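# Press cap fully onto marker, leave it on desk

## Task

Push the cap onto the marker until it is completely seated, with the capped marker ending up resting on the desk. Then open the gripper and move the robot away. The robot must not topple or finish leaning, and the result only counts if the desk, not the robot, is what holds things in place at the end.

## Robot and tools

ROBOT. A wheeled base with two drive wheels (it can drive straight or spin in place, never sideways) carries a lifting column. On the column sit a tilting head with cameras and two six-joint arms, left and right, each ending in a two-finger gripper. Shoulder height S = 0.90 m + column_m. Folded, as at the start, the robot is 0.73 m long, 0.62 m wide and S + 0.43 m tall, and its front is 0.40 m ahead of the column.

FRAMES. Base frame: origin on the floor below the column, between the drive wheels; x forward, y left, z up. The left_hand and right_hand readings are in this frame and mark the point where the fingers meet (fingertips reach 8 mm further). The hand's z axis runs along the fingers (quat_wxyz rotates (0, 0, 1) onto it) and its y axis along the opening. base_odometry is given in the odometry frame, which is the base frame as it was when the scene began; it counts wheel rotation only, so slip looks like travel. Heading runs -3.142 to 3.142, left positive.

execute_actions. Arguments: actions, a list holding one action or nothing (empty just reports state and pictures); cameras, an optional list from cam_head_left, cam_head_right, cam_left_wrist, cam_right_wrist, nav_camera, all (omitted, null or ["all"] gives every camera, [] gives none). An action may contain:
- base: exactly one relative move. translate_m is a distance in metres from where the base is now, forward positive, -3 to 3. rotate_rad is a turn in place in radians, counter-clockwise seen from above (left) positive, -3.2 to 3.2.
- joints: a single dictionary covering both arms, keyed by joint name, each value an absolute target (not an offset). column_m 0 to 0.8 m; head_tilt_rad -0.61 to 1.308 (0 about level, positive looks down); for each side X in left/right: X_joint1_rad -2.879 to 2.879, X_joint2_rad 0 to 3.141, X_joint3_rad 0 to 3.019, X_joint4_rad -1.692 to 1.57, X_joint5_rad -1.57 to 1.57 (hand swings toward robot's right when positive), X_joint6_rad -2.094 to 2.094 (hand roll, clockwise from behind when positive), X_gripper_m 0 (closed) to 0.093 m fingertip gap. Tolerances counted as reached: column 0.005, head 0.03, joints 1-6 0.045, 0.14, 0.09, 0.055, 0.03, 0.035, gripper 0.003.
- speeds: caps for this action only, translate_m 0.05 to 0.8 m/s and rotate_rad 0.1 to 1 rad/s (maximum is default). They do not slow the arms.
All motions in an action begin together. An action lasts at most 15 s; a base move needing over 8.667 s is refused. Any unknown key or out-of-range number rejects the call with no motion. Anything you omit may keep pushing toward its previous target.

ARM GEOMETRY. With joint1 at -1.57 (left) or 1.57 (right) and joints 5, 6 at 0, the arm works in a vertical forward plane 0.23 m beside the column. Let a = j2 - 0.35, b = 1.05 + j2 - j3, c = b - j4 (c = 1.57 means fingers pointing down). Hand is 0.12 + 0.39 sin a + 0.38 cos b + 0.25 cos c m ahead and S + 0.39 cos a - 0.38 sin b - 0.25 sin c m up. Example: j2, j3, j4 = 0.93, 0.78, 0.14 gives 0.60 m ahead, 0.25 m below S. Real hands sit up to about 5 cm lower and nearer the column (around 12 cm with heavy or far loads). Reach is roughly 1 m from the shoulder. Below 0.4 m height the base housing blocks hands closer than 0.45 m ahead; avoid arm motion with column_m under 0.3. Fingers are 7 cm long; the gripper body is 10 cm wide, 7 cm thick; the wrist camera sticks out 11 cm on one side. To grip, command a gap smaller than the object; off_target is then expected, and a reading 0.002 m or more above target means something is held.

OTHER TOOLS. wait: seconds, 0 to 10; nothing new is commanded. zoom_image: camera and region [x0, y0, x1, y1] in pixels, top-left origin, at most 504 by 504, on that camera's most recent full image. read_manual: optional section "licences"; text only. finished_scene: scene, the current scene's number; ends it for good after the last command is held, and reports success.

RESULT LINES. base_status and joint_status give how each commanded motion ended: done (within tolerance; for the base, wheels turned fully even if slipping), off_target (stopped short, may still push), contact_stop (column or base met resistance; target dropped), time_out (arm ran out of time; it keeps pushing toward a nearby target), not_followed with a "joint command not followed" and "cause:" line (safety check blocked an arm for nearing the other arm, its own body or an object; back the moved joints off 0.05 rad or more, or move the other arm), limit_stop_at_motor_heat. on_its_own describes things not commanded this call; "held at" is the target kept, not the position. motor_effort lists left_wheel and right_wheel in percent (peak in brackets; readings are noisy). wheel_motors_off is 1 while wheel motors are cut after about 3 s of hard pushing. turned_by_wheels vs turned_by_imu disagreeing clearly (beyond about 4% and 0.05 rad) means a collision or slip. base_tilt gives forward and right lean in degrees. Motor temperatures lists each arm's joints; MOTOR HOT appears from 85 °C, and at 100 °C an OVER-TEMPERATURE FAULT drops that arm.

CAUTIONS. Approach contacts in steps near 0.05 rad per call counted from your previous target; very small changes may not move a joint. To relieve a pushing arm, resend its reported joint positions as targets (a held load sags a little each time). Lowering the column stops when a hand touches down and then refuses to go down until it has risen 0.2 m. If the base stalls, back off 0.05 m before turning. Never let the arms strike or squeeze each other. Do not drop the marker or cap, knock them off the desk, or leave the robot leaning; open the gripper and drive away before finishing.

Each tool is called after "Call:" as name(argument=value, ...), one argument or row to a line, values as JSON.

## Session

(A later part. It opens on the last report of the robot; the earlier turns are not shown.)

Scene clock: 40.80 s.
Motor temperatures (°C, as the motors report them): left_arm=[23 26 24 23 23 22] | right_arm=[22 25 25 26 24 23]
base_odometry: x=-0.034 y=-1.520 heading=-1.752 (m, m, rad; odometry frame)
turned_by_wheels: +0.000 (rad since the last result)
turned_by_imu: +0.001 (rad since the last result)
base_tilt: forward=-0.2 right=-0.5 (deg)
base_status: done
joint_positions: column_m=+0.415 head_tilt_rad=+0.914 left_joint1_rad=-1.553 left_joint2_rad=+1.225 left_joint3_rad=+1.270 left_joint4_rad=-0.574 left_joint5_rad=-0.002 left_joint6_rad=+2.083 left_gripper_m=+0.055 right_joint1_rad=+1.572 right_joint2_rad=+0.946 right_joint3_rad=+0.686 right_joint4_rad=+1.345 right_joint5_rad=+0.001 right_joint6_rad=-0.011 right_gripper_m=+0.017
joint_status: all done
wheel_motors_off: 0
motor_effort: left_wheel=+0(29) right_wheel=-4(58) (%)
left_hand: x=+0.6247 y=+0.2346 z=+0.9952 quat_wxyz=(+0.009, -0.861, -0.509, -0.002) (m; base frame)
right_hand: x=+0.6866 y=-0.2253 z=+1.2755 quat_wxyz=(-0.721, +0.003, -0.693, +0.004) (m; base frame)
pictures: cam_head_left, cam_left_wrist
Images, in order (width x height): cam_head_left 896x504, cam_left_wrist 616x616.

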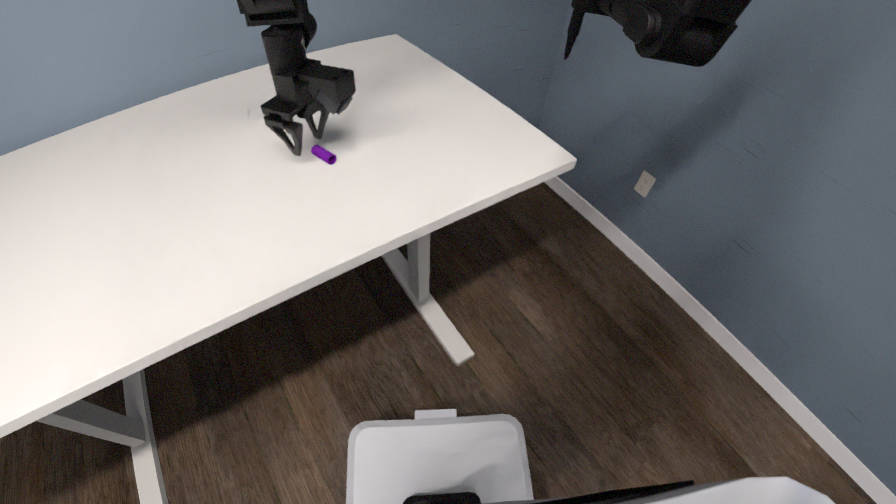

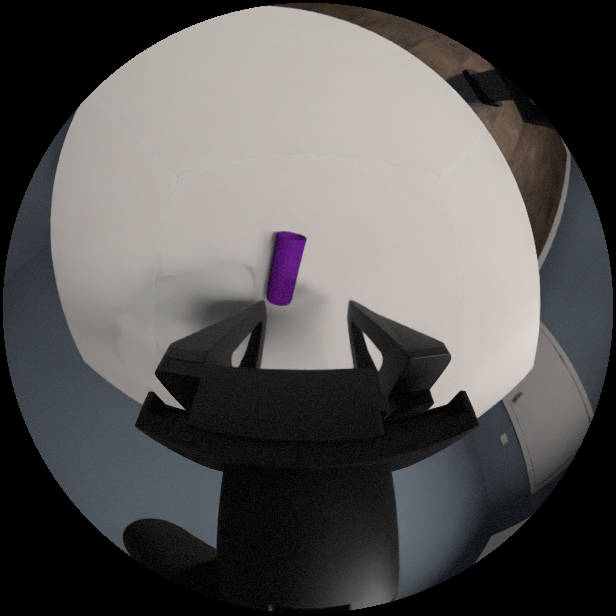

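Call:
execute_actions(
  actions=[
    {"base":{"rotate_rad":-0.046}},
  ],
  cameras=[],
)

Call:
execute_actions(
  actions=[
    {"base":{"translate_m":-0.01},"joints":{"column_m":0.401}},
  ],
  cameras=["cam_head_left","cam_left_wrist"],
)

Call:
zoom_image(
  camera="cam_head_left",
  region=[280, 90, 400, 180],
)

Scene clock: 43.10 s.
Motor temperatures (°C, as the motors report them): left_arm=[23 26 24 23 23 22] | right_arm=[22 25 25 26 24 23]
base_odometry: x=-0.034 y=-1.520 heading=-1.797 (m, m, rad; odometry frame)
turned_by_wheels: -0.045 (rad since the last result)
turned_by_imu: -0.044 (rad since the last result)
base_tilt: forward=-0.1 right=-0.5 (deg)
base_status: done
joint_positions: column_m=+0.415 head_tilt_rad=+0.914 left_joint1_rad=-1.551 left_joint2_rad=+1.225 left_joint3_rad=+1.270 left_joint4_rad=-0.574 left_joint5_rad=-0.001 left_joint6_rad=+2.083 left_gripper_m=+0.055 right_joint1_rad=+1.572 right_joint2_rad=+0.946 right_joint3_rad=+0.686 right_joint4_rad=+1.345 right_joint5_rad=+0.001 right_joint6_rad=-0.011 right_gripper_m=+0.017
joint_status: not commanded
wheel_motors_off: 0
motor_effort: left_wheel=+2(41) right_wheel=-1(32) (%)
left_hand: x=+0.6246 y=+0.2358 z=+0.9952 quat_wxyz=(+0.009, -0.861, -0.509, -0.003) (m; base frame)
right_hand: x=+0.6866 y=-0.2253 z=+1.2755 quat_wxyz=(-0.721, +0.003, -0.693, +0.004) (m; base frame)
pictures: none
No camera images: the call's "cameras" was empty. Leave "cameras" out to get every camera's image.

Scene clock: 43.87 s.
Motor temperatures (°C, as the motors report them): left_arm=[23 26 24 23 23 22] | right_arm=[22 25 25 26 24 23]
base_odometry: x=-0.032 y=-1.510 heading=-1.797 (m, m, rad; odometry frame)
turned_by_wheels: +0.000 (rad since the last result)
turned_by_imu: +0.000 (rad since the last result)
base_tilt: forward=-0.1 right=-0.4 (deg)
base_status: done
joint_positions: column_m=+0.401 head_tilt_rad=+0.914 left_joint1_rad=-1.551 left_joint2_rad=+1.225 left_joint3_rad=+1.270 left_joint4_rad=-0.575 left_joint5_rad=-0.001 left_joint6_rad=+2.083 left_gripper_m=+0.055 right_joint1_rad=+1.572 right_joint2_rad=+0.946 right_joint3_rad=+0.687 right_joint4_rad=+1.345 right_joint5_rad=+0.001 right_joint6_rad=-0.011 right_gripper_m=+0.017
joint_status: all done
wheel_motors_off: 0
motor_effort: left_wheel=-1(34) right_wheel=-3(51) (%)
left_hand: x=+0.6245 y=+0.2358 z=+0.9812 quat_wxyz=(+0.009, -0.861, -0.509, -0.002) (m; base frame)
right_hand: x=+0.6870 y=-0.2253 z=+1.2619 quat_wxyz=(-0.721, +0.003, -0.693, +0.004) (m; base frame)
pictures: cam_head_left, cam_left_wrist
Images, in order (width x height): cam_head_left 896x504, cam_left_wrist 616x616.

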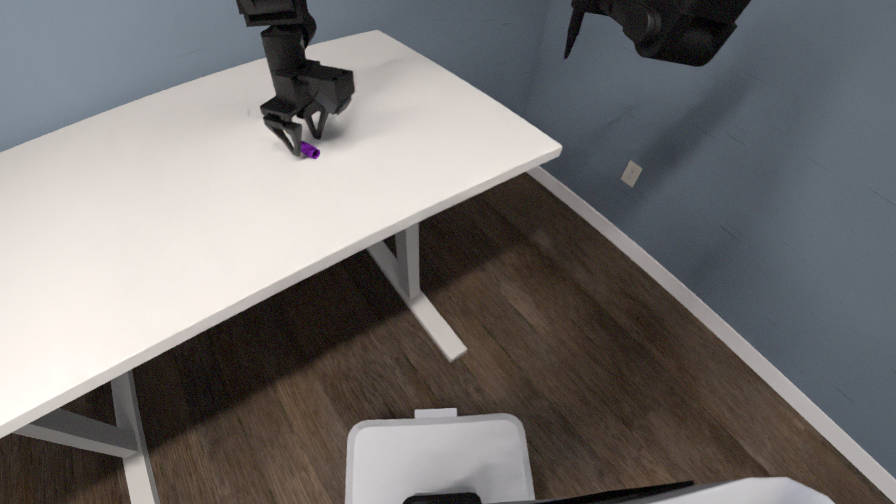

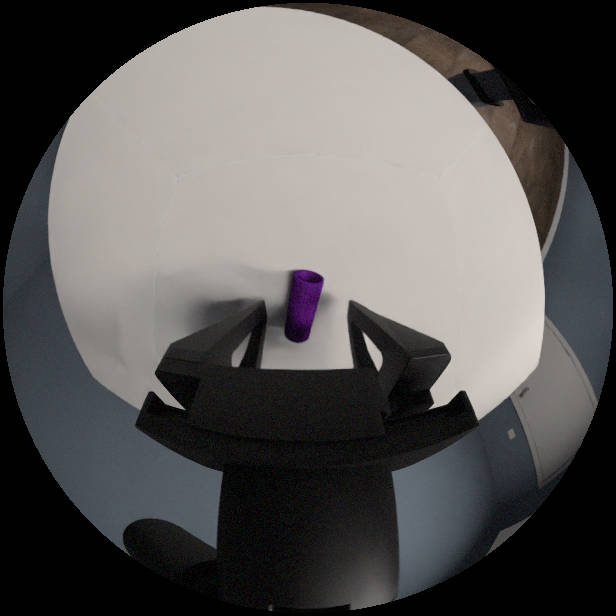

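Region (280, 90, 400, 180) of cam_head_left's 896x504 image, scaled by 4.200, with more detail than that image has; it fills the top 378 rows of this view, and the rest is white.

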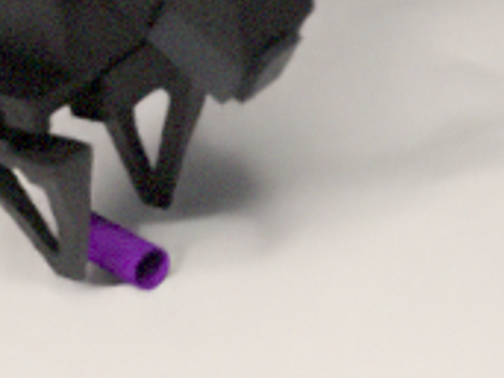

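Call:
execute_actions(
  actions=[
    {"base":{"rotate_rad":-0.016},"joints":{"column_m":0.392}},
  ],
  cameras=["cam_left_wrist"],
)

Call:
execute_actions(
  actions=[
    {"joints":{"left_gripper_m":0.0}},
  ],
  cameras=["cam_head_left","cam_left_wrist"],
)

Call:
zoom_image(
  camera="cam_head_left",
  region=[260, 90, 380, 180],
)

Scene clock: 47.03 s.
Motor temperatures (°C, as the motors report them): left_arm=[23 27 24 23 23 22] | right_arm=[22 25 25 26 24 23]
base_odometry: x=-0.032 y=-1.510 heading=-1.812 (m, m, rad; odometry frame)
turned_by_wheels: -0.015 (rad since the last result)
turned_by_imu: -0.014 (rad since the last result)
base_tilt: forward=-0.1 right=-0.5 (deg)
base_status: done
joint_positions: column_m=+0.392 head_tilt_rad=+0.914 left_joint1_rad=-1.550 left_joint2_rad=+1.225 left_joint3_rad=+1.270 left_joint4_rad=-0.575 left_joint5_rad=-0.001 left_joint6_rad=+2.083 left_gripper_m=+0.055 right_joint1_rad=+1.572 right_joint2_rad=+0.946 right_joint3_rad=+0.687 right_joint4_rad=+1.345 right_joint5_rad=+0.001 right_joint6_rad=-0.011 right_gripper_m=+0.017
joint_status: all done
wheel_motors_off: 0
motor_effort: left_wheel=+1(40) right_wheel=+0(35) (%)
left_hand: x=+0.6245 y=+0.2362 z=+0.9723 quat_wxyz=(+0.010, -0.860, -0.510, -0.002) (m; base frame)
right_hand: x=+0.6870 y=-0.2253 z=+1.2530 quat_wxyz=(-0.721, +0.003, -0.693, +0.004) (m; base frame)
pictures: cam_left_wrist
Images, in order (width x height): cam_left_wrist 616x616.

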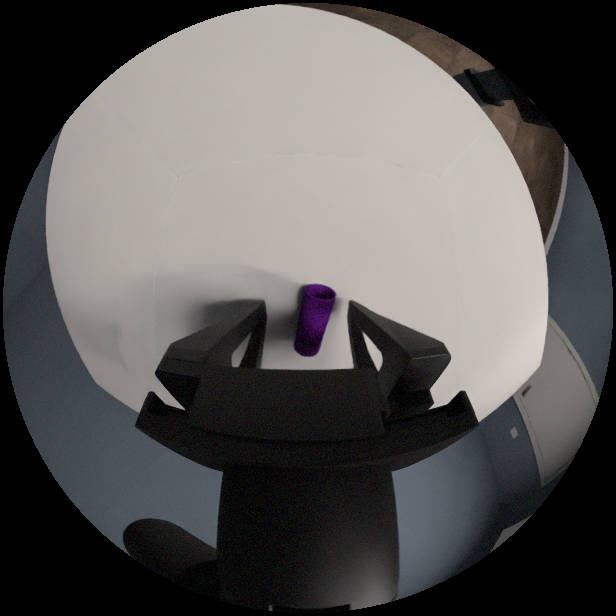

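Scene clock: 47.63 s.
Motor temperatures (°C, as the motors report them): left_arm=[23 27 24 23 23 22] | right_arm=[22 25 25 26 24 23]
base_odometry: x=-0.032 y=-1.510 heading=-1.812 (m, m, rad; odometry frame)
turned_by_wheels: +0.000 (rad since the last result)
turned_by_imu: +0.000 (rad since the last result)
base_tilt: forward=-0.1 right=-0.5 (deg)
base_status: not commanded
joint_positions: column_m=+0.392 head_tilt_rad=+0.914 left_joint1_rad=-1.550 left_joint2_rad=+1.225 left_joint3_rad=+1.270 left_joint4_rad=-0.575 left_joint5_rad=-0.001 left_joint6_rad=+2.083 left_gripper_m=+0.018 right_joint1_rad=+1.572 right_joint2_rad=+0.946 right_joint3_rad=+0.687 right_joint4_rad=+1.345 right_joint5_rad=+0.001 right_joint6_rad=-0.011 right_gripper_m=+0.017
joint_status: left_gripper_m off_target (ended at +0.018, target +0.000)
wheel_motors_off: 0
motor_effort: left_wheel=+2(2) right_wheel=-1(1) (%)
left_hand: x=+0.6245 y=+0.2362 z=+0.9723 quat_wxyz=(+0.010, -0.860, -0.510, -0.002) (m; base frame)
right_hand: x=+0.6870 y=-0.2253 z=+1.2530 quat_wxyz=(-0.721, +0.003, -0.693, +0.004) (m; base frame)
pictures: cam_head_left, cam_left_wrist
Images, in order (width x height): cam_head_left 896x504, cam_left_wrist 616x616.

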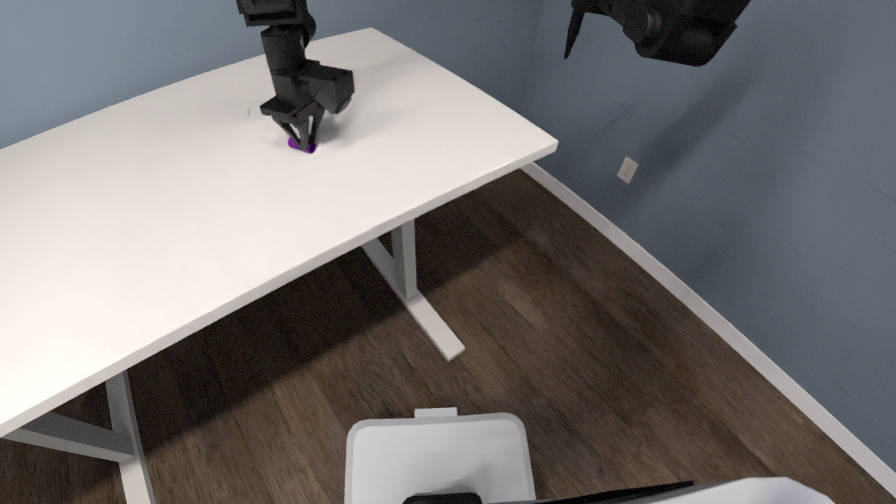

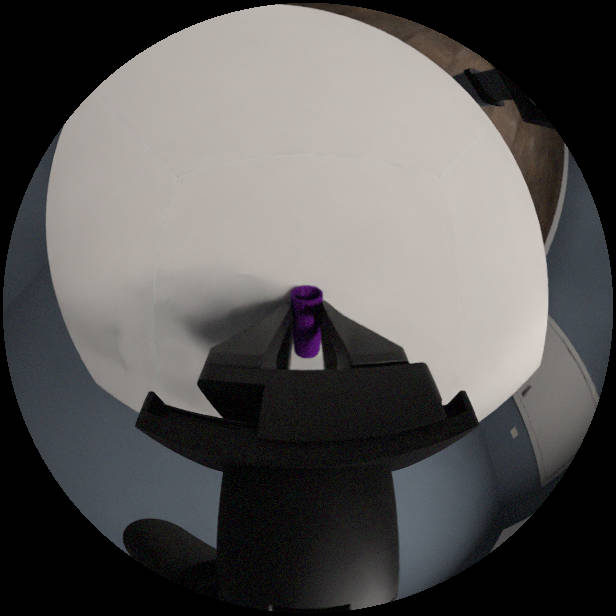

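Region (260, 90, 380, 180) of cam_head_left's 896x504 image, scaled by 4.200, with more detail than that image has; it fills the top 378 rows of this view, and the rest is white.

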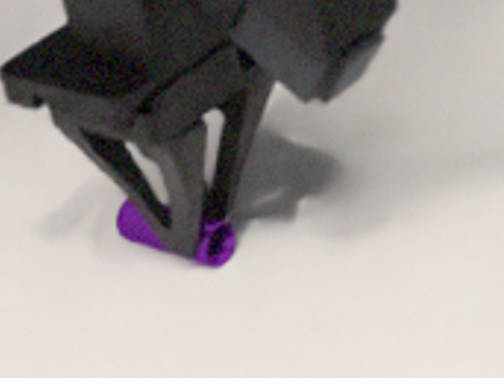

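Call:
execute_actions(
  actions=[
    {"joints":{"column_m":0.42}},
  ],
  cameras=[],
)

Call:
execute_actions(
  actions=[
    {"base":{"rotate_rad":0.30},"joints":{"left_joint1_rad":-1.57,"left_joint2_rad":0.95,"left_joint3_rad":0.70,"left_joint4_rad":1.30,"left_joint6_rad":0,"right_joint2_rad":0.6,"right_joint3_rad":0.7,"right_joint4_rad":0.95,"head_tilt_rad":0.6}},
  ],
  cameras=[],
)

Call:
execute_actions(
  actions=[
    {"base":{"translate_m":-0.32},"joints":{"column_m":0.19}},
  ],
  cameras=["cam_head_left","cam_left_wrist"],
)

Scene clock: 52.30 s.
Motor temperatures (°C, as the motors report them): left_arm=[23 27 24 23 23 22] | right_arm=[22 25 25 26 24 23]
base_odometry: x=-0.032 y=-1.510 heading=-1.812 (m, m, rad; odometry frame)
turned_by_wheels: +0.000 (rad since the last result)
turned_by_imu: +0.001 (rad since the last result)
base_tilt: forward=-0.1 right=-0.5 (deg)
base_status: not commanded
joint_positions: column_m=+0.420 head_tilt_rad=+0.914 left_joint1_rad=-1.550 left_joint2_rad=+1.225 left_joint3_rad=+1.270 left_joint4_rad=-0.575 left_joint5_rad=-0.001 left_joint6_rad=+2.083 left_gripper_m=+0.018 right_joint1_rad=+1.572 right_joint2_rad=+0.946 right_joint3_rad=+0.687 right_joint4_rad=+1.345 right_joint5_rad=+0.001 right_joint6_rad=-0.011 right_gripper_m=+0.017
joint_status: all done
wheel_motors_off: 0
motor_effort: left_wheel=+4(4) right_wheel=-4(0) (%)
left_hand: x=+0.6245 y=+0.2362 z=+1.0001 quat_wxyz=(+0.010, -0.860, -0.510, -0.002) (m; base frame)
right_hand: x=+0.6870 y=-0.2253 z=+1.2808 quat_wxyz=(-0.721, +0.003, -0.693, +0.004) (m; base frame)
pictures: none
No camera images: the call's "cameras" was empty. Leave "cameras" out to get every camera's image.

Scene clock: 54.27 s.
Motor temperatures (°C, as the motors report them): left_arm=[23 27 24 23 23 22] | right_arm=[22 25 26 26 24 23]
base_odometry: x=-0.032 y=-1.510 heading=-1.514 (m, m, rad; odometry frame)
turned_by_wheels: +0.299 (rad since the last result)
turned_by_imu: +0.299 (rad since the last result)
base_tilt: forward=-0.1 right=-0.5 (deg)
base_status: done
joint_positions: column_m=+0.420 head_tilt_rad=+0.617 left_joint1_rad=-1.567 left_joint2_rad=+0.949 left_joint3_rad=+0.688 left_joint4_rad=+1.282 left_joint5_rad=-0.001 left_joint6_rad=+0.008 left_gripper_m=+0.018 right_joint1_rad=+1.572 right_joint2_rad=+0.586 right_joint3_rad=+0.687 right_joint4_rad=+0.956 right_joint5_rad=+0.001 right_joint6_rad=-0.011 right_gripper_m=+0.017
joint_status: all done
wheel_motors_off: 0
motor_effort: left_wheel=+0(43) right_wheel=+2(39) (%)
left_hand: x=+0.6871 y=+0.2261 z=+1.2637 quat_wxyz=(-0.698, -0.003, -0.716, -0.005) (m; base frame)
right_hand: x=+0.6849 y=-0.2253 z=+1.3884 quat_wxyz=(-0.711, +0.003, -0.704, +0.003) (m; base frame)
pictures: none
No camera images: the call's "cameras" was empty. Leave "cameras" out to get every camera's image.

Scene clock: 57.83 s.
Motor temperatures (°C, as the motors report them): left_arm=[23 27 24 23 23 22] | right_arm=[22 24 26 26 24 23]
base_odometry: x=-0.050 y=-1.190 heading=-1.513 (m, m, rad; odometry frame)
turned_by_wheels: +0.000 (rad since the last result)
turned_by_imu: +0.002 (rad since the last result)
base_tilt: forward=-0.1 right=-0.4 (deg)
base_status: done
joint_positions: column_m=+0.190 head_tilt_rad=+0.617 left_joint1_rad=-1.567 left_joint2_rad=+0.949 left_joint3_rad=+0.688 left_joint4_rad=+1.282 left_joint5_rad=-0.001 left_joint6_rad=+0.008 left_gripper_m=+0.018 right_joint1_rad=+1.572 right_joint2_rad=+0.588 right_joint3_rad=+0.687 right_joint4_rad=+0.955 right_joint5_rad=+0.001 right_joint6_rad=-0.011 right_gripper_m=+0.017
joint_status: all done
wheel_motors_off: 0
motor_effort: left_wheel=+0(36) right_wheel=+1(49) (%)
left_hand: x=+0.6873 y=+0.2261 z=+1.0340 quat_wxyz=(-0.698, -0.003, -0.716, -0.005) (m; base frame)
right_hand: x=+0.6849 y=-0.2253 z=+1.1572 quat_wxyz=(-0.710, +0.003, -0.705, +0.003) (m; base frame)
pictures: cam_head_left, cam_left_wrist
Images, in order (width x height): cam_head_left 896x504, cam_left_wrist 616x616.

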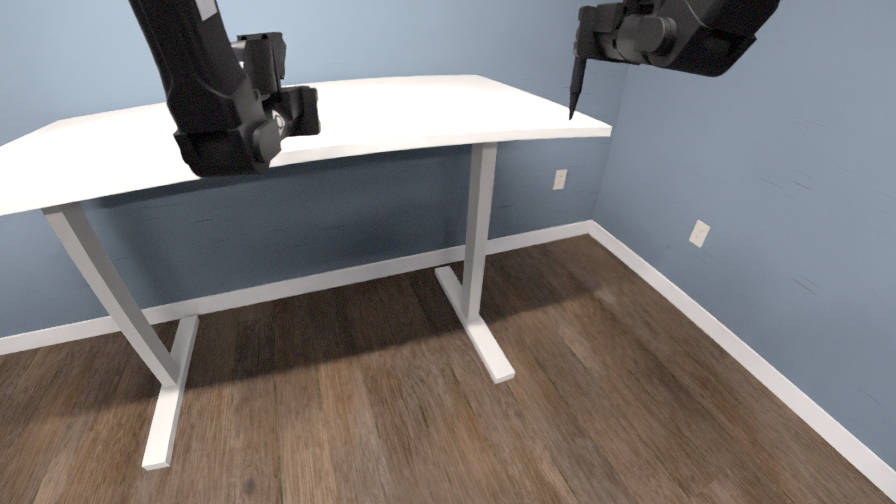

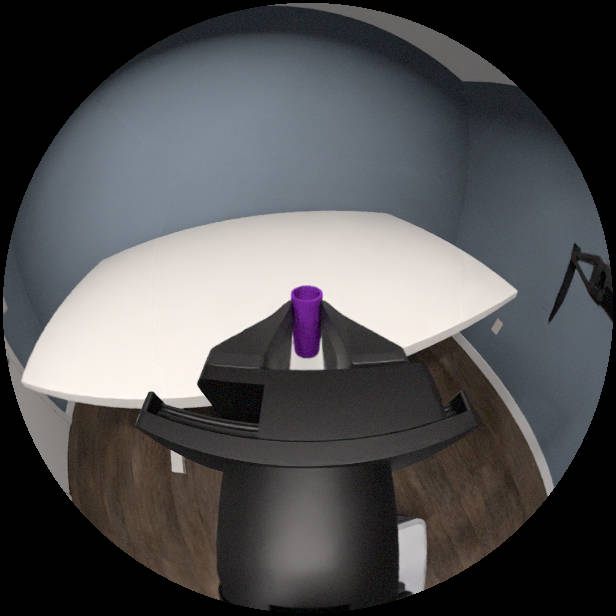

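Call:
execute_actions(
  actions=[
    {"base":{"translate_m":0.04},"joints":{"left_joint4_rad":1.33,"column_m":0.17}},
  ],
  cameras=["cam_left_wrist"],
)

Call:
execute_actions(
  actions=[
    {"joints":{"column_m":0.15}},
  ],
  cameras=["cam_left_wrist","cam_head_left"],
)

Call:
zoom_image(
  camera="cam_left_wrist",
  region=[240, 260, 380, 400],
)

Scene clock: 60.73 s.
Motor temperatures (°C, as the motors report them): left_arm=[23 27 24 23 23 22] | right_arm=[22 24 26 26 24 23]
base_odometry: x=-0.048 y=-1.230 heading=-1.513 (m, m, rad; odometry frame)
turned_by_wheels: +0.000 (rad since the last result)
turned_by_imu: +0.001 (rad since the last result)
base_tilt: forward=-0.2 right=-0.4 (deg)
base_status: done
joint_positions: column_m=+0.170 head_tilt_rad=+0.617 left_joint1_rad=-1.567 left_joint2_rad=+0.949 left_joint3_rad=+0.688 left_joint4_rad=+1.312 left_joint5_rad=-0.001 left_joint6_rad=+0.008 left_gripper_m=+0.018 right_joint1_rad=+1.572 right_joint2_rad=+0.589 right_joint3_rad=+0.687 right_joint4_rad=+0.955 right_joint5_rad=+0.001 right_joint6_rad=-0.011 right_gripper_m=+0.017
joint_status: all done
wheel_motors_off: 0
motor_effort: left_wheel=+0(31) right_wheel=+0(34) (%)
left_hand: x=+0.6874 y=+0.2261 z=+1.0214 quat_wxyz=(-0.709, -0.003, -0.705, -0.005) (m; base frame)
right_hand: x=+0.6849 y=-0.2253 z=+1.1364 quat_wxyz=(-0.709, +0.003, -0.705, +0.003) (m; base frame)
pictures: cam_left_wrist
Images, in order (width x height): cam_left_wrist 616x616.

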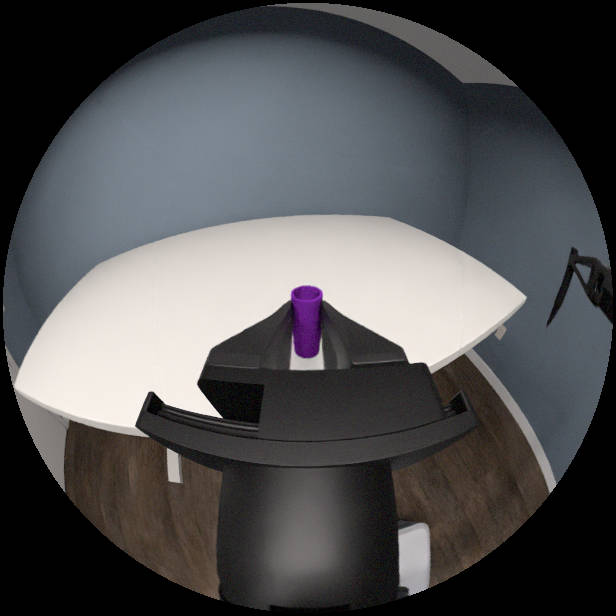

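Scene clock: 61.60 s.
Motor temperatures (°C, as the motors report them): left_arm=[23 27 24 23 23 22] | right_arm=[22 24 26 26 24 23]
base_odometry: x=-0.048 y=-1.230 heading=-1.513 (m, m, rad; odometry frame)
turned_by_wheels: +0.000 (rad since the last result)
turned_by_imu: +0.000 (rad since the last result)
base_tilt: forward=-0.1 right=-0.5 (deg)
base_status: not commanded
joint_positions: column_m=+0.150 head_tilt_rad=+0.617 left_joint1_rad=-1.567 left_joint2_rad=+0.949 left_joint3_rad=+0.688 left_joint4_rad=+1.312 left_joint5_rad=-0.001 left_joint6_rad=+0.008 left_gripper_m=+0.018 right_joint1_rad=+1.572 right_joint2_rad=+0.589 right_joint3_rad=+0.687 right_joint4_rad=+0.955 right_joint5_rad=+0.001 right_joint6_rad=-0.011 right_gripper_m=+0.017
joint_status: all done
wheel_motors_off: 0
motor_effort: left_wheel=+1(0) right_wheel=+0(1) (%)
left_hand: x=+0.6874 y=+0.2261 z=+1.0014 quat_wxyz=(-0.709, -0.003, -0.705, -0.005) (m; base frame)
right_hand: x=+0.6849 y=-0.2253 z=+1.1164 quat_wxyz=(-0.709, +0.003, -0.705, +0.003) (m; base frame)
pictures: cam_head_left, cam_left_wrist
Images, in order (width x height): cam_head_left 896x504, cam_left_wrist 616x616.

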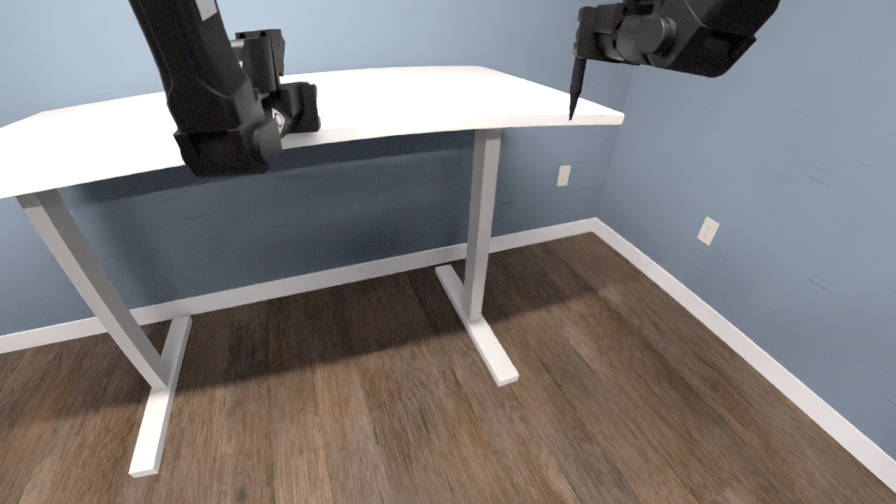

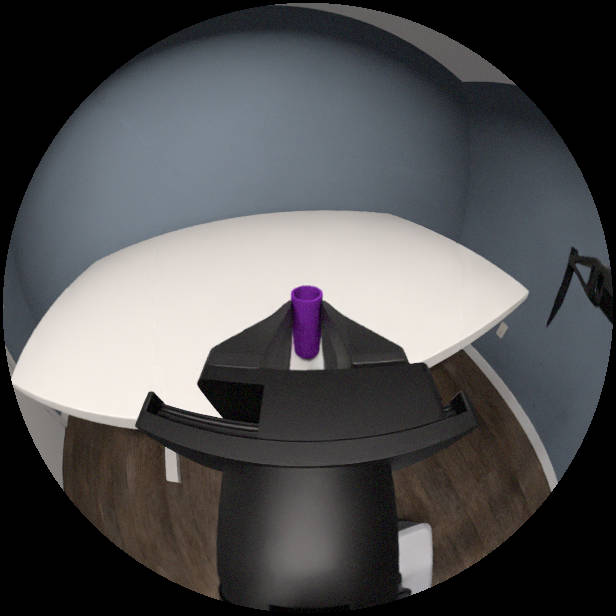

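Region (240, 260, 380, 400) of cam_left_wrist's 616x616 image, scaled by 3.600, with more detail than that image has.

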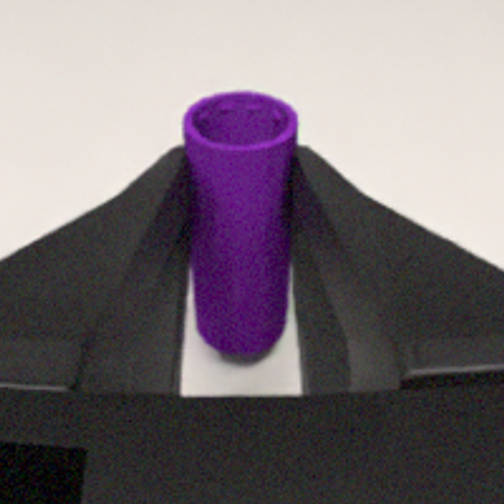

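Call:
execute_actions(
  actions=[
    {"joints":{"column_m":0.145}},
  ],
  cameras=["cam_head_left","cam_left_wrist"],
)

Scene clock: 67.17 s.
Motor temperatures (°C, as the motors report them): left_arm=[23 27 25 23 23 22] | right_arm=[22 24 26 26 24 23]
base_odometry: x=-0.048 y=-1.230 heading=-1.513 (m, m, rad; odometry frame)
turned_by_wheels: +0.000 (rad since the last result)
turned_by_imu: +0.001 (rad since the last result)
base_tilt: forward=-0.1 right=-0.5 (deg)
base_status: not commanded
joint_positions: column_m=+0.145 head_tilt_rad=+0.617 left_joint1_rad=-1.567 left_joint2_rad=+0.949 left_joint3_rad=+0.688 left_joint4_rad=+1.312 left_joint5_rad=-0.001 left_joint6_rad=+0.008 left_gripper_m=+0.018 right_joint1_rad=+1.572 right_joint2_rad=+0.589 right_joint3_rad=+0.687 right_joint4_rad=+0.955 right_joint5_rad=+0.001 right_joint6_rad=-0.011 right_gripper_m=+0.017
joint_status: all done
wheel_motors_off: 0
motor_effort: left_wheel=+0(0) right_wheel=+1(0) (%)
left_hand: x=+0.6874 y=+0.2261 z=+0.9965 quat_wxyz=(-0.709, -0.003, -0.705, -0.005) (m; base frame)
right_hand: x=+0.6849 y=-0.2253 z=+1.1114 quat_wxyz=(-0.709, +0.003, -0.705, +0.003) (m; base frame)
pictures: cam_head_left, cam_left_wrist
Images, in order (width x height): cam_head_left 896x504, cam_left_wrist 616x616.

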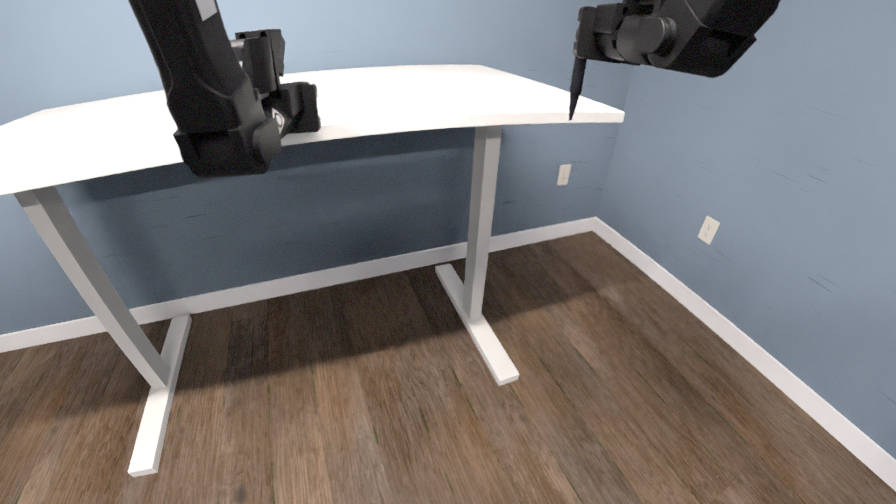

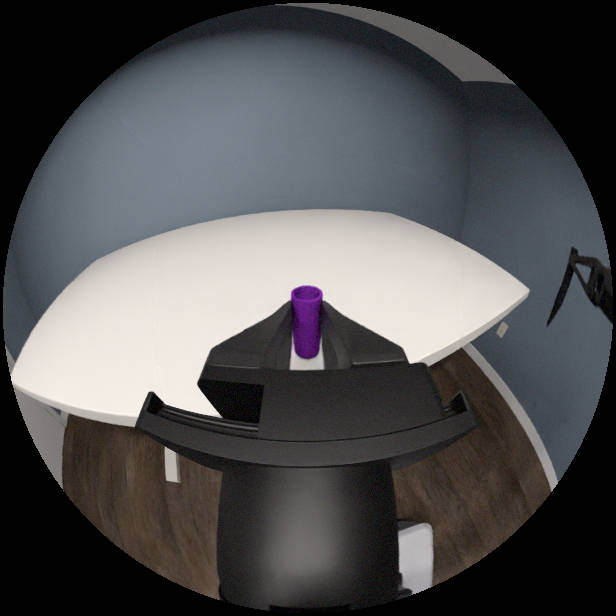

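Call:
execute_actions(
  actions=[
    {"joints":{"column_m":0.14}},
  ],
  cameras=["cam_left_wrist"],
)

Call:
zoom_image(
  camera="cam_left_wrist",
  region=[250,260,370,380],
)

Scene clock: 69.00 s.
Motor temperatures (°C, as the motors report them): left_arm=[23 27 25 23 23 22] | right_arm=[22 24 27 26 24 23]
base_odometry: x=-0.048 y=-1.230 heading=-1.513 (m, m, rad; odometry frame)
turned_by_wheels: +0.000 (rad since the last result)
turned_by_imu: +0.001 (rad since the last result)
base_tilt: forward=-0.1 right=-0.4 (deg)
base_status: not commanded
joint_positions: column_m=+0.140 head_tilt_rad=+0.617 left_joint1_rad=-1.567 left_joint2_rad=+0.949 left_joint3_rad=+0.688 left_joint4_rad=+1.322 left_joint5_rad=-0.001 left_joint6_rad=+0.008 left_gripper_m=+0.018 right_joint1_rad=+1.572 right_joint2_rad=+0.589 right_joint3_rad=+0.687 right_joint4_rad=+0.955 right_joint5_rad=+0.001 right_joint6_rad=-0.011 right_gripper_m=+0.017
joint_status: all done
wheel_motors_off: 0
motor_effort: left_wheel=+0(1) right_wheel=+0(1) (%)
left_hand: x=+0.6873 y=+0.2261 z=+0.9937 quat_wxyz=(-0.712, -0.003, -0.702, -0.005) (m; base frame)
right_hand: x=+0.6849 y=-0.2253 z=+1.1064 quat_wxyz=(-0.709, +0.003, -0.705, +0.003) (m; base frame)
pictures: cam_left_wrist
Images, in order (width x height): cam_left_wrist 616x616.

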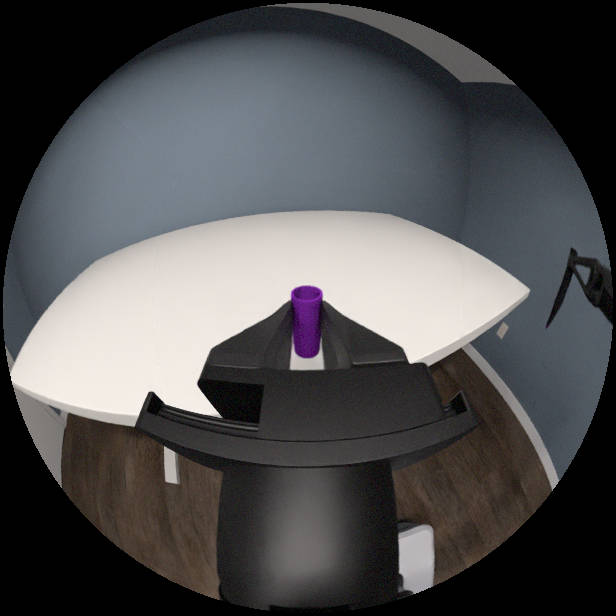

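Region (250, 260, 370, 380) of cam_left_wrist's 616x616 image, scaled by 4.200, with more detail than that image has.

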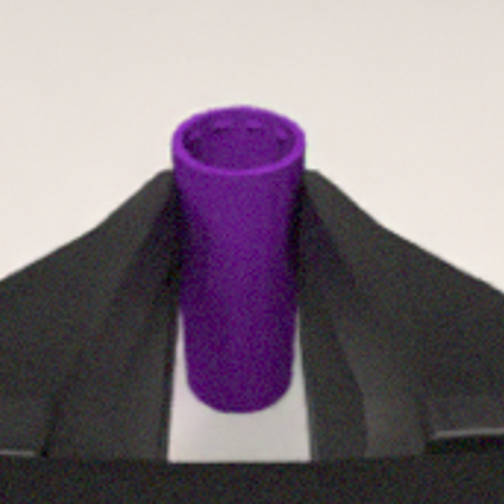

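Contact.

Call:
execute_actions(
  actions=[
    {"joints":{"column_m":0.144}},
  ],
  cameras=[],
)

Call:
execute_actions(
  actions=[
    {"joints":{"left_gripper_m":0.05}},
  ],
  cameras=["cam_left_wrist"],
)

Call:
execute_actions(
  actions=[
    {"base":{"translate_m":-0.09},"speeds":{"translate_m":0.15},"joints":{"column_m":0.156}},
  ],
  cameras=["cam_left_wrist"],
)

Scene clock: 70.57 s.
Motor temperatures (°C, as the motors report them): left_arm=[23 27 25 23 23 22] | right_arm=[22 24 27 26 24 23]
base_odometry: x=-0.048 y=-1.230 heading=-1.513 (m, m, rad; odometry frame)
turned_by_wheels: +0.000 (rad since the last result)
turned_by_imu: +0.000 (rad since the last result)
base_tilt: forward=-0.2 right=-0.5 (deg)
base_status: not commanded
joint_positions: column_m=+0.144 head_tilt_rad=+0.617 left_joint1_rad=-1.567 left_joint2_rad=+0.949 left_joint3_rad=+0.688 left_joint4_rad=+1.322 left_joint5_rad=-0.001 left_joint6_rad=+0.008 left_gripper_m=+0.018 right_joint1_rad=+1.572 right_joint2_rad=+0.589 right_joint3_rad=+0.687 right_joint4_rad=+0.955 right_joint5_rad=+0.001 right_joint6_rad=-0.011 right_gripper_m=+0.017
joint_status: all done
wheel_motors_off: 0
motor_effort: left_wheel=+0(1) right_wheel=+0(1) (%)
left_hand: x=+0.6873 y=+0.2261 z=+0.9975 quat_wxyz=(-0.712, -0.003, -0.702, -0.005) (m; base frame)
right_hand: x=+0.6849 y=-0.2253 z=+1.1102 quat_wxyz=(-0.709, +0.003, -0.705, +0.003) (m; base frame)
pictures: none
No camera images: the call's "cameras" was empty. Leave "cameras" out to get every camera's image.

Scene clock: 71.17 s.
Motor temperatures (°C, as the motors report them): left_arm=[23 27 25 23 23 22] | right_arm=[22 24 27 26 24 23]
base_odometry: x=-0.048 y=-1.230 heading=-1.513 (m, m, rad; odometry frame)
turned_by_wheels: +0.000 (rad since the last result)
turned_by_imu: +0.000 (rad since the last result)
base_tilt: forward=-0.1 right=-0.4 (deg)
base_status: not commanded
joint_positions: column_m=+0.144 head_tilt_rad=+0.617 left_joint1_rad=-1.567 left_joint2_rad=+0.949 left_joint3_rad=+0.688 left_joint4_rad=+1.322 left_joint5_rad=-0.001 left_joint6_rad=+0.008 left_gripper_m=+0.050 right_joint1_rad=+1.572 right_joint2_rad=+0.589 right_joint3_rad=+0.687 right_joint4_rad=+0.955 right_joint5_rad=+0.001 right_joint6_rad=-0.011 right_gripper_m=+0.017
joint_status: all done
wheel_motors_off: 0
motor_effort: left_wheel=+0(0) right_wheel=+0(1) (%)
left_hand: x=+0.6873 y=+0.2261 z=+0.9975 quat_wxyz=(-0.712, -0.003, -0.702, -0.005) (m; base frame)
right_hand: x=+0.6849 y=-0.2253 z=+1.1102 quat_wxyz=(-0.709, +0.003, -0.705, +0.003) (m; base frame)
pictures: cam_left_wrist
Images, in order (width x height): cam_left_wrist 616x616.

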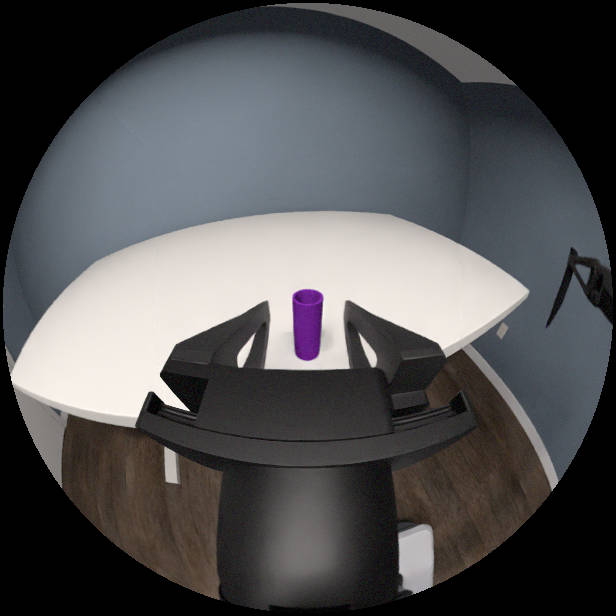

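Scene clock: 72.67 s.
Motor temperatures (°C, as the motors report them): left_arm=[23 27 25 23 23 22] | right_arm=[22 24 27 26 24 23]
base_odometry: x=-0.053 y=-1.140 heading=-1.513 (m, m, rad; odometry frame)
turned_by_wheels: +0.000 (rad since the last result)
turned_by_imu: +0.001 (rad since the last result)
base_tilt: forward=-0.1 right=-0.4 (deg)
base_status: done
joint_positions: column_m=+0.156 head_tilt_rad=+0.617 left_joint1_rad=-1.567 left_joint2_rad=+0.949 left_joint3_rad=+0.688 left_joint4_rad=+1.322 left_joint5_rad=-0.001 left_joint6_rad=+0.008 left_gripper_m=+0.050 right_joint1_rad=+1.572 right_joint2_rad=+0.591 right_joint3_rad=+0.687 right_joint4_rad=+0.954 right_joint5_rad=+0.001 right_joint6_rad=-0.011 right_gripper_m=+0.017
joint_status: all done
wheel_motors_off: 0
motor_effort: left_wheel=+0(29) right_wheel=+0(35) (%)
left_hand: x=+0.6873 y=+0.2261 z=+1.0095 quat_wxyz=(-0.712, -0.003, -0.702, -0.005) (m; base frame)
right_hand: x=+0.6850 y=-0.2253 z=+1.1213 quat_wxyz=(-0.708, +0.003, -0.706, +0.003) (m; base frame)
pictures: cam_left_wrist
Images, in order (width x height): cam_left_wrist 616x616.

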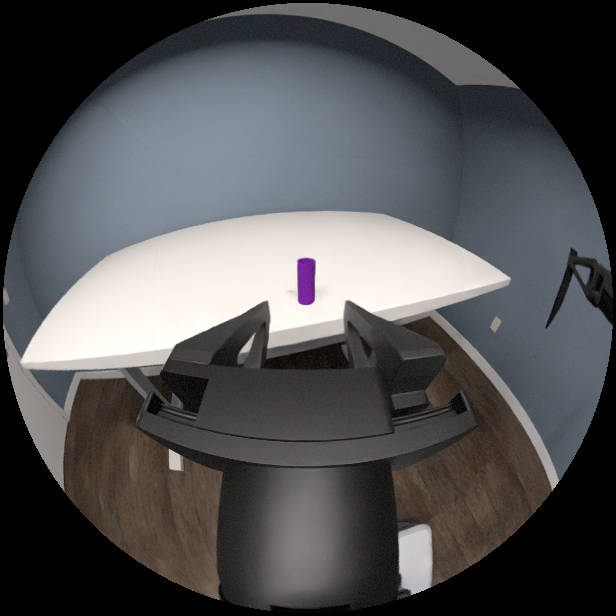

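Call:
execute_actions(
  actions=[
    {"joints":{"column_m":0.345,"left_gripper_m":0,"right_joint2_rad":0.95,"right_joint3_rad":0.7,"right_joint4_rad":1.37,"head_tilt_rad":0.85}},
  ],
  cameras=[],
)

Call:
execute_actions(
  actions=[
    {"base":{"rotate_rad":0.566},"joints":{"left_joint2_rad":0.95,"left_joint3_rad":1.2,"left_joint4_rad":0.8,"left_joint5_rad":0.5}},
  ],
  cameras=[],
)

Call:
execute_actions(
  actions=[
    {"base":{"translate_m":0.091},"joints":{"left_joint2_rad":1.27,"left_joint3_rad":1.4,"left_joint4_rad":0.95,"left_joint5_rad":1.5,"column_m":0.33}},
  ],
  cameras=["cam_head_left","cam_left_wrist"],
)

Scene clock: 77.40 s.
Motor temperatures (°C, as the motors report them): left_arm=[23 27 25 23 23 22] | right_arm=[22 24 27 26 24 23]
base_odometry: x=-0.053 y=-1.140 heading=-1.513 (m, m, rad; odometry frame)
turned_by_wheels: +0.000 (rad since the last result)
turned_by_imu: +0.001 (rad since the last result)
base_tilt: forward=-0.1 right=-0.5 (deg)
base_status: not commanded
joint_positions: column_m=+0.345 head_tilt_rad=+0.851 left_joint1_rad=-1.567 left_joint2_rad=+0.949 left_joint3_rad=+0.688 left_joint4_rad=+1.322 left_joint5_rad=-0.001 left_joint6_rad=+0.008 left_gripper_m=+0.001 right_joint1_rad=+1.572 right_joint2_rad=+0.963 right_joint3_rad=+0.687 right_joint4_rad=+1.353 right_joint5_rad=+0.001 right_joint6_rad=-0.011 right_gripper_m=+0.017
joint_status: all done
wheel_motors_off: 0
motor_effort: left_wheel=+0(1) right_wheel=-2(0) (%)
left_hand: x=+0.6873 y=+0.2261 z=+1.1985 quat_wxyz=(-0.712, -0.003, -0.702, -0.005) (m; base frame)
right_hand: x=+0.6860 y=-0.2252 z=+1.1978 quat_wxyz=(-0.718, +0.003, -0.696, +0.004) (m; base frame)
pictures: none
No camera images: the call's "cameras" was empty. Leave "cameras" out to get every camera's image.

Scene clock: 79.40 s.
Motor temperatures (°C, as the motors report them): left_arm=[23 27 25 23 23 22] | right_arm=[22 24 26 26 24 23]
base_odometry: x=-0.053 y=-1.140 heading=-0.948 (m, m, rad; odometry frame)
turned_by_wheels: +0.565 (rad since the last result)
turned_by_imu: +0.567 (rad since the last result)
base_tilt: forward=-0.2 right=-0.5 (deg)
base_status: done
joint_positions: column_m=+0.345 head_tilt_rad=+0.851 left_joint1_rad=-1.567 left_joint2_rad=+0.949 left_joint3_rad=+1.173 left_joint4_rad=+0.810 left_joint5_rad=+0.497 left_joint6_rad=+0.008 left_gripper_m=+0.001 right_joint1_rad=+1.572 right_joint2_rad=+0.963 right_joint3_rad=+0.687 right_joint4_rad=+1.353 right_joint5_rad=+0.001 right_joint6_rad=-0.011 right_gripper_m=+0.017
joint_status: all done
wheel_motors_off: 0
motor_effort: left_wheel=-2(39) right_wheel=+2(50) (%)
left_hand: x=+0.8271 y=+0.1439 z=+1.2806 quat_wxyz=(-0.681, -0.176, -0.690, +0.171) (m; base frame)
right_hand: x=+0.6860 y=-0.2252 z=+1.1978 quat_wxyz=(-0.718, +0.003, -0.696, +0.004) (m; base frame)
pictures: none
No camera images: the call's "cameras" was empty. Leave "cameras" out to get every camera's image.

Scene clock: 80.83 s.
Motor temperatures (°C, as the motors report them): left_arm=[23 27 25 23 23 22] | right_arm=[22 24 26 26 24 23]
base_odometry: x=+0.000 y=-1.214 heading=-0.947 (m, m, rad; odometry frame)
turned_by_wheels: +0.001 (rad since the last result)
turned_by_imu: +0.001 (rad since the last result)
base_tilt: forward=-0.1 right=-0.5 (deg)
base_status: done
joint_positions: column_m=+0.330 head_tilt_rad=+0.852 left_joint1_rad=-1.567 left_joint2_rad=+1.290 left_joint3_rad=+1.379 left_joint4_rad=+0.940 left_joint5_rad=+1.498 left_joint6_rad=+0.008 left_gripper_m=+0.001 right_joint1_rad=+1.572 right_joint2_rad=+0.961 right_joint3_rad=+0.689 right_joint4_rad=+1.355 right_joint5_rad=+0.001 right_joint6_rad=-0.011 right_gripper_m=+0.017
joint_status: all done
wheel_motors_off: 0
motor_effort: left_wheel=+1(35) right_wheel=+0(55) (%)
left_hand: x=+0.7423 y=+0.0547 z=+1.1434 quat_wxyz=(-0.515, -0.479, -0.522, +0.482) (m; base frame)
right_hand: x=+0.6868 y=-0.2252 z=+1.1849 quat_wxyz=(-0.719, +0.003, -0.695, +0.004) (m; base frame)
pictures: cam_head_left, cam_left_wrist
Images, in order (width x height): cam_head_left 896x504, cam_left_wrist 616x616.

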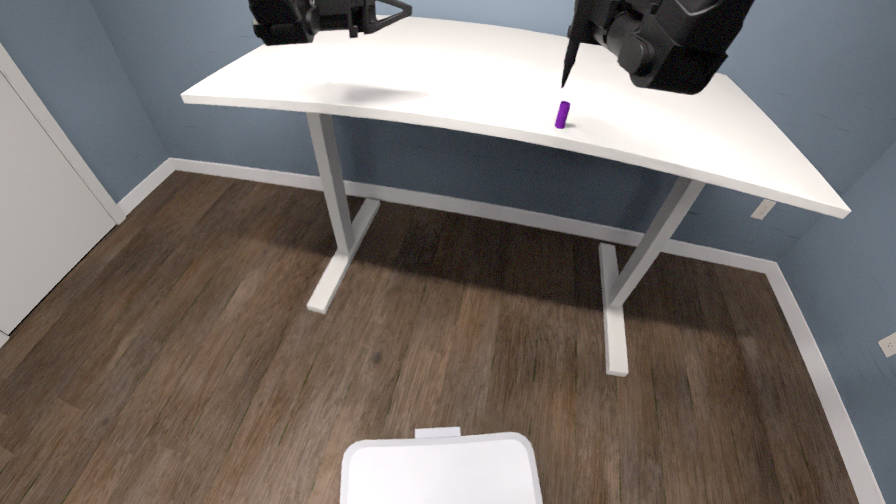

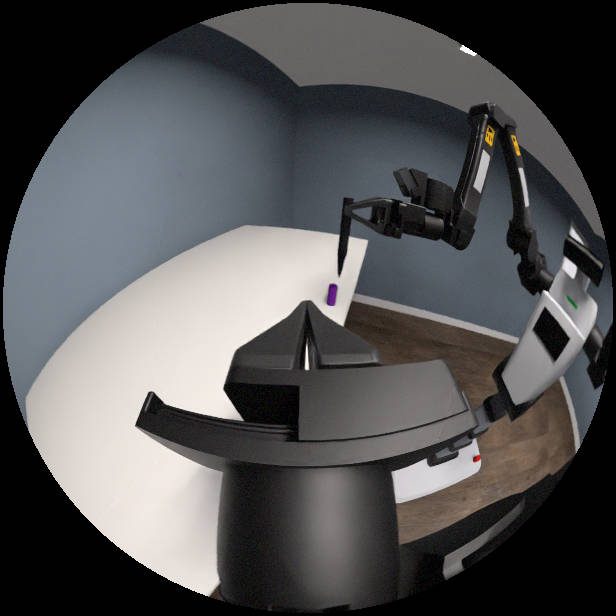

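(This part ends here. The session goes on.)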